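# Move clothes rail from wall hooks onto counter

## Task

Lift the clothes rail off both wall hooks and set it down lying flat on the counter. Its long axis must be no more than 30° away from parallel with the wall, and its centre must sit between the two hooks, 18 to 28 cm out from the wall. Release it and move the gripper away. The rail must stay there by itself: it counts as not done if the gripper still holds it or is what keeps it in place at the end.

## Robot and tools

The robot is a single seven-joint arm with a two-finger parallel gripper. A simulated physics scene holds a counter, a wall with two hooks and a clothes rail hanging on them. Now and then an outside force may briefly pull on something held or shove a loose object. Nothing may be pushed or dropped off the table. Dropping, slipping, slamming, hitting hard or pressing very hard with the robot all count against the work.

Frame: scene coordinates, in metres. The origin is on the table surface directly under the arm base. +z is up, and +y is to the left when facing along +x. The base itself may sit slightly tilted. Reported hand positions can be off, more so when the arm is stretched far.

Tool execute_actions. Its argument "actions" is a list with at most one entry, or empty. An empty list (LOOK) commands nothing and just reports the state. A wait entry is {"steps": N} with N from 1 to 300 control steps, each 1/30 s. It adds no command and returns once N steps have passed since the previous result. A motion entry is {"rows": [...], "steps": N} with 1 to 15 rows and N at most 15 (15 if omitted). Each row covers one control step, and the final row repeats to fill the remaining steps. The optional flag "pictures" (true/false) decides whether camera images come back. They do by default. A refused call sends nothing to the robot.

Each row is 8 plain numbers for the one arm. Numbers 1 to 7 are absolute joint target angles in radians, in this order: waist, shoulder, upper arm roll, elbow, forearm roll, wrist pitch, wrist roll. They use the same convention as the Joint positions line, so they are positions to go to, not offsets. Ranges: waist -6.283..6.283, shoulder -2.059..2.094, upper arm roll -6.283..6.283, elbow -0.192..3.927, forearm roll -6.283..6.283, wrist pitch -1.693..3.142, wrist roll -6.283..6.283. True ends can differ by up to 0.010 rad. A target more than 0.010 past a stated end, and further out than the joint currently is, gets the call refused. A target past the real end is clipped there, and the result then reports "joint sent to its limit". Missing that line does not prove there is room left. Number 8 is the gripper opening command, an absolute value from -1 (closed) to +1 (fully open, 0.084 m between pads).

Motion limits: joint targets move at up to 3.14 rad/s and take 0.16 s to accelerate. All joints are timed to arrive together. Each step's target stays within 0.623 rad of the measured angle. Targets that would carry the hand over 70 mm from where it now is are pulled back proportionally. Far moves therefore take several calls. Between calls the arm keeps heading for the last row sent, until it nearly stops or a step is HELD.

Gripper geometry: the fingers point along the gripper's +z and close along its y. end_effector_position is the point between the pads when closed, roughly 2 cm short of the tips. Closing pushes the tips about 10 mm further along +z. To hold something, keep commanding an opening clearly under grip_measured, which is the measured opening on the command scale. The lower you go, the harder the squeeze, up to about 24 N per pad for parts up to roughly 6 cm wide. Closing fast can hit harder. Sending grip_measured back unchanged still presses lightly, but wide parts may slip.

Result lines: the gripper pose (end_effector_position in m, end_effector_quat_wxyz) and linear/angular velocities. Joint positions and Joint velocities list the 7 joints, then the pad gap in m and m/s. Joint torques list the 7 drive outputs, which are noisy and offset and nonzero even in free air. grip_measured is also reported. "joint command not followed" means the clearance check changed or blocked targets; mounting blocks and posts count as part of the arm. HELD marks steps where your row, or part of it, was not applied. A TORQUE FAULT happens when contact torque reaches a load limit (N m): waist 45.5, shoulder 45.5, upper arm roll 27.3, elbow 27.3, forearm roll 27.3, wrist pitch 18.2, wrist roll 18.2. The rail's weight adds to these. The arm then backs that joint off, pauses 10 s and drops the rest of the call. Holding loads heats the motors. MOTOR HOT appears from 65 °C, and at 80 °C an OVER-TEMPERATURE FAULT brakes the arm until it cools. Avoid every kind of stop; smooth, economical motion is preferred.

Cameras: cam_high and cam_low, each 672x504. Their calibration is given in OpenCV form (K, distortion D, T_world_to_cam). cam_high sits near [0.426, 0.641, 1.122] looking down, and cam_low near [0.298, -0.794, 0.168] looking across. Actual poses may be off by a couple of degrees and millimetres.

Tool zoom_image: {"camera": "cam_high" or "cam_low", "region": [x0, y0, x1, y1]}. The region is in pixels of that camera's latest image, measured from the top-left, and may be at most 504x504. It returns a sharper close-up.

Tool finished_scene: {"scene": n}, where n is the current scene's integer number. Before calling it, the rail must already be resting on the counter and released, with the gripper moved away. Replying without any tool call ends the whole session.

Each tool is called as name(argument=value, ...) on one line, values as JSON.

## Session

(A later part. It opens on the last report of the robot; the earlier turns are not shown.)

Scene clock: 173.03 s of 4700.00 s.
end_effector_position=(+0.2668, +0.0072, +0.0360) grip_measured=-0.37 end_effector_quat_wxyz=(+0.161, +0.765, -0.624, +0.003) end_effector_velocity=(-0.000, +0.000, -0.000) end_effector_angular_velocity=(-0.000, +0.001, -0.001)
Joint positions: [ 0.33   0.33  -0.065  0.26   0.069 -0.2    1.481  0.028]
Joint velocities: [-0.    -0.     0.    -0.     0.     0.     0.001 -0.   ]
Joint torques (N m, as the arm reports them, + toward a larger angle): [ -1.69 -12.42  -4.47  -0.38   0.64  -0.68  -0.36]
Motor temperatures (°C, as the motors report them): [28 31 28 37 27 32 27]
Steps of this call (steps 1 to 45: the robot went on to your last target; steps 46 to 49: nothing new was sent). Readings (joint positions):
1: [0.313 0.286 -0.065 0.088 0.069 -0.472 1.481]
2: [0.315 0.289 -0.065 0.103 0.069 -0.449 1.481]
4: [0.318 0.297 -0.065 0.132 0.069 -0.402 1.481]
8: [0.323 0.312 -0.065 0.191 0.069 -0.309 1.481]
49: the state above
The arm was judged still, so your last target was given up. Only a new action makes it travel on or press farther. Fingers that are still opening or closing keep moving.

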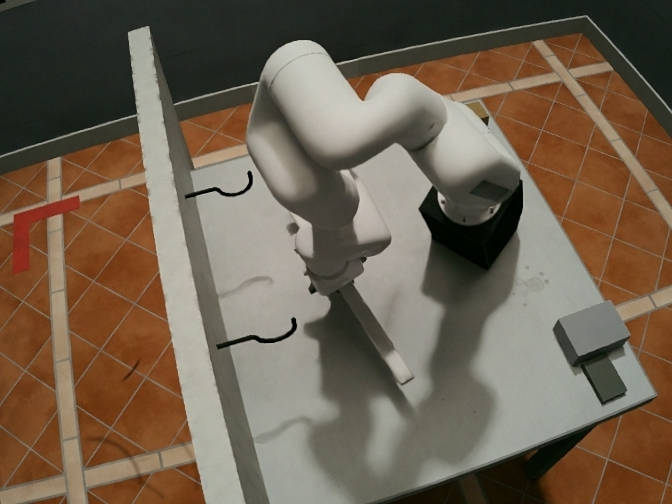

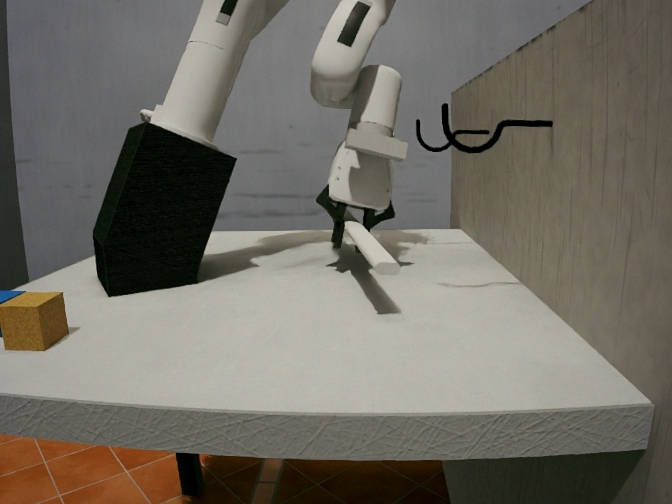

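x=0.267, z=0.036. Release and retreat.

execute_actions(actions=[{"rows":[[0.33,0.33,-0.065,0.26,0.069,-0.2,1.481,1]],"steps":12}], pictures=false)

execute_actions(actions=[{"rows":[[0.33,-0.2,-0.065,0.3,0.069,0.3,1.481,1]],"steps":15}])

Scene clock: 176.93 s of 4700.00 s.
end_effector_position=(+0.2669, +0.0072, +0.0361) grip_measured=+1.00 end_effector_quat_wxyz=(+0.161, +0.765, -0.624, +0.003) end_effector_velocity=(-0.001, +0.000, -0.000) end_effector_angular_velocity=(+0.000, +0.002, +0.001)
Joint positions: [ 0.33   0.33  -0.065  0.26   0.069 -0.2    1.481  0.084]
Joint velocities: [ 0.001  0.001  0.001 -0.    -0.     0.    -0.     0.   ]
Joint torques (N m, as the arm reports them, + toward a larger angle): [ -1.72 -12.05  -4.11  -0.31   0.4   -0.67  -0.22]
Motor temperatures (°C, as the motors report them): [28 31 28 36 27 32 27]
Steps of this call (steps 1 to 90: nothing new was sent; then 0.50 s passed at rest; steps 91 to 102: all 12 steps of this action). Readings (joint positions):
91: [0.330 0.330 -0.065 0.260 0.069 -0.200 1.481]
92: [0.330 0.330 -0.065 0.260 0.069 -0.200 1.481]
94: [0.330 0.330 -0.065 0.260 0.069 -0.200 1.481]
98: [0.330 0.330 -0.065 0.260 0.069 -0.200 1.481]
102: the state above

Scene clock: 177.43 s of 4700.00 s.
end_effector_position=(+0.3452, +0.0559, +0.1263) grip_measured=+1.00 end_effector_quat_wxyz=(+0.114, +0.768, -0.630, +0.004) end_effector_velocity=(+0.036, +0.041, +0.100) end_effector_angular_velocity=(+0.065, -0.014, +0.002)
Joint positions: [ 0.33  -0.159 -0.065  0.3    0.069  0.255  1.481  0.084]
Joint velocities: [ 0.    -0.457  0.002  0.026  0.     0.458  0.    -0.   ]
Joint torques (N m, as the arm reports them, + toward a larger angle): [-0.98 -5.32 -3.04  4.31  0.27 -0.53 -0.25]
Motor temperatures (°C, as the motors report them): [28 31 28 36 27 32 27]
Steps of this call (steps 1 to 15: all 15 steps of this action). Readings (joint positions):
1: [0.330 0.330 -0.065 0.260 0.069 -0.200 1.481]
2: [0.330 0.328 -0.065 0.260 0.069 -0.197 1.481]
4: [0.330 0.299 -0.065 0.260 0.069 -0.165 1.481]
8: [0.330 0.117 -0.065 0.277 0.069 0.001 1.481]
15: the state above

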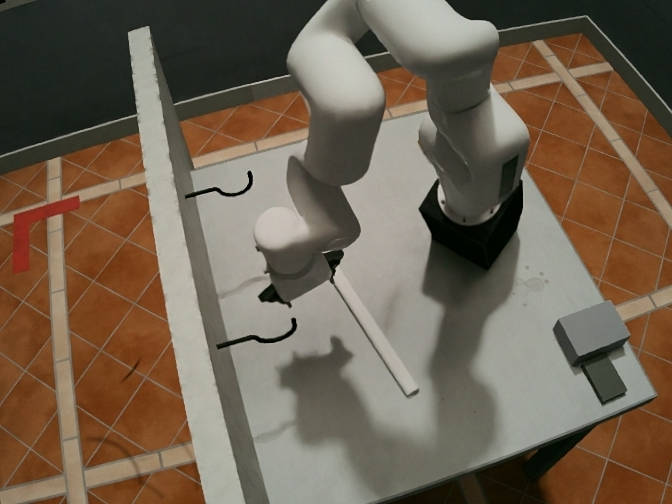

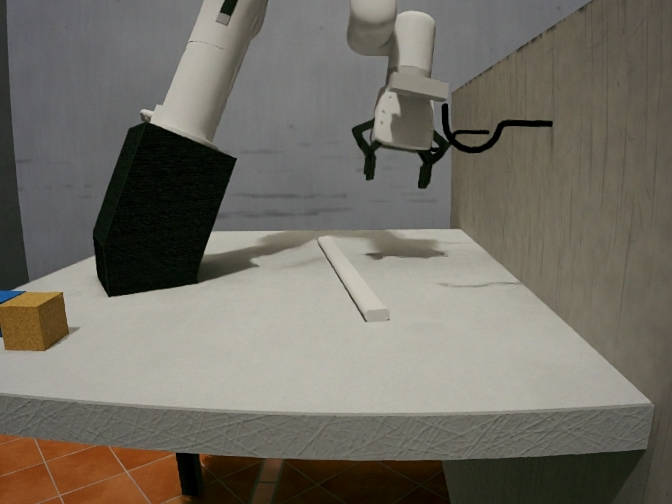

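finished_scene(scene=2)

The scene is finished: the task was done.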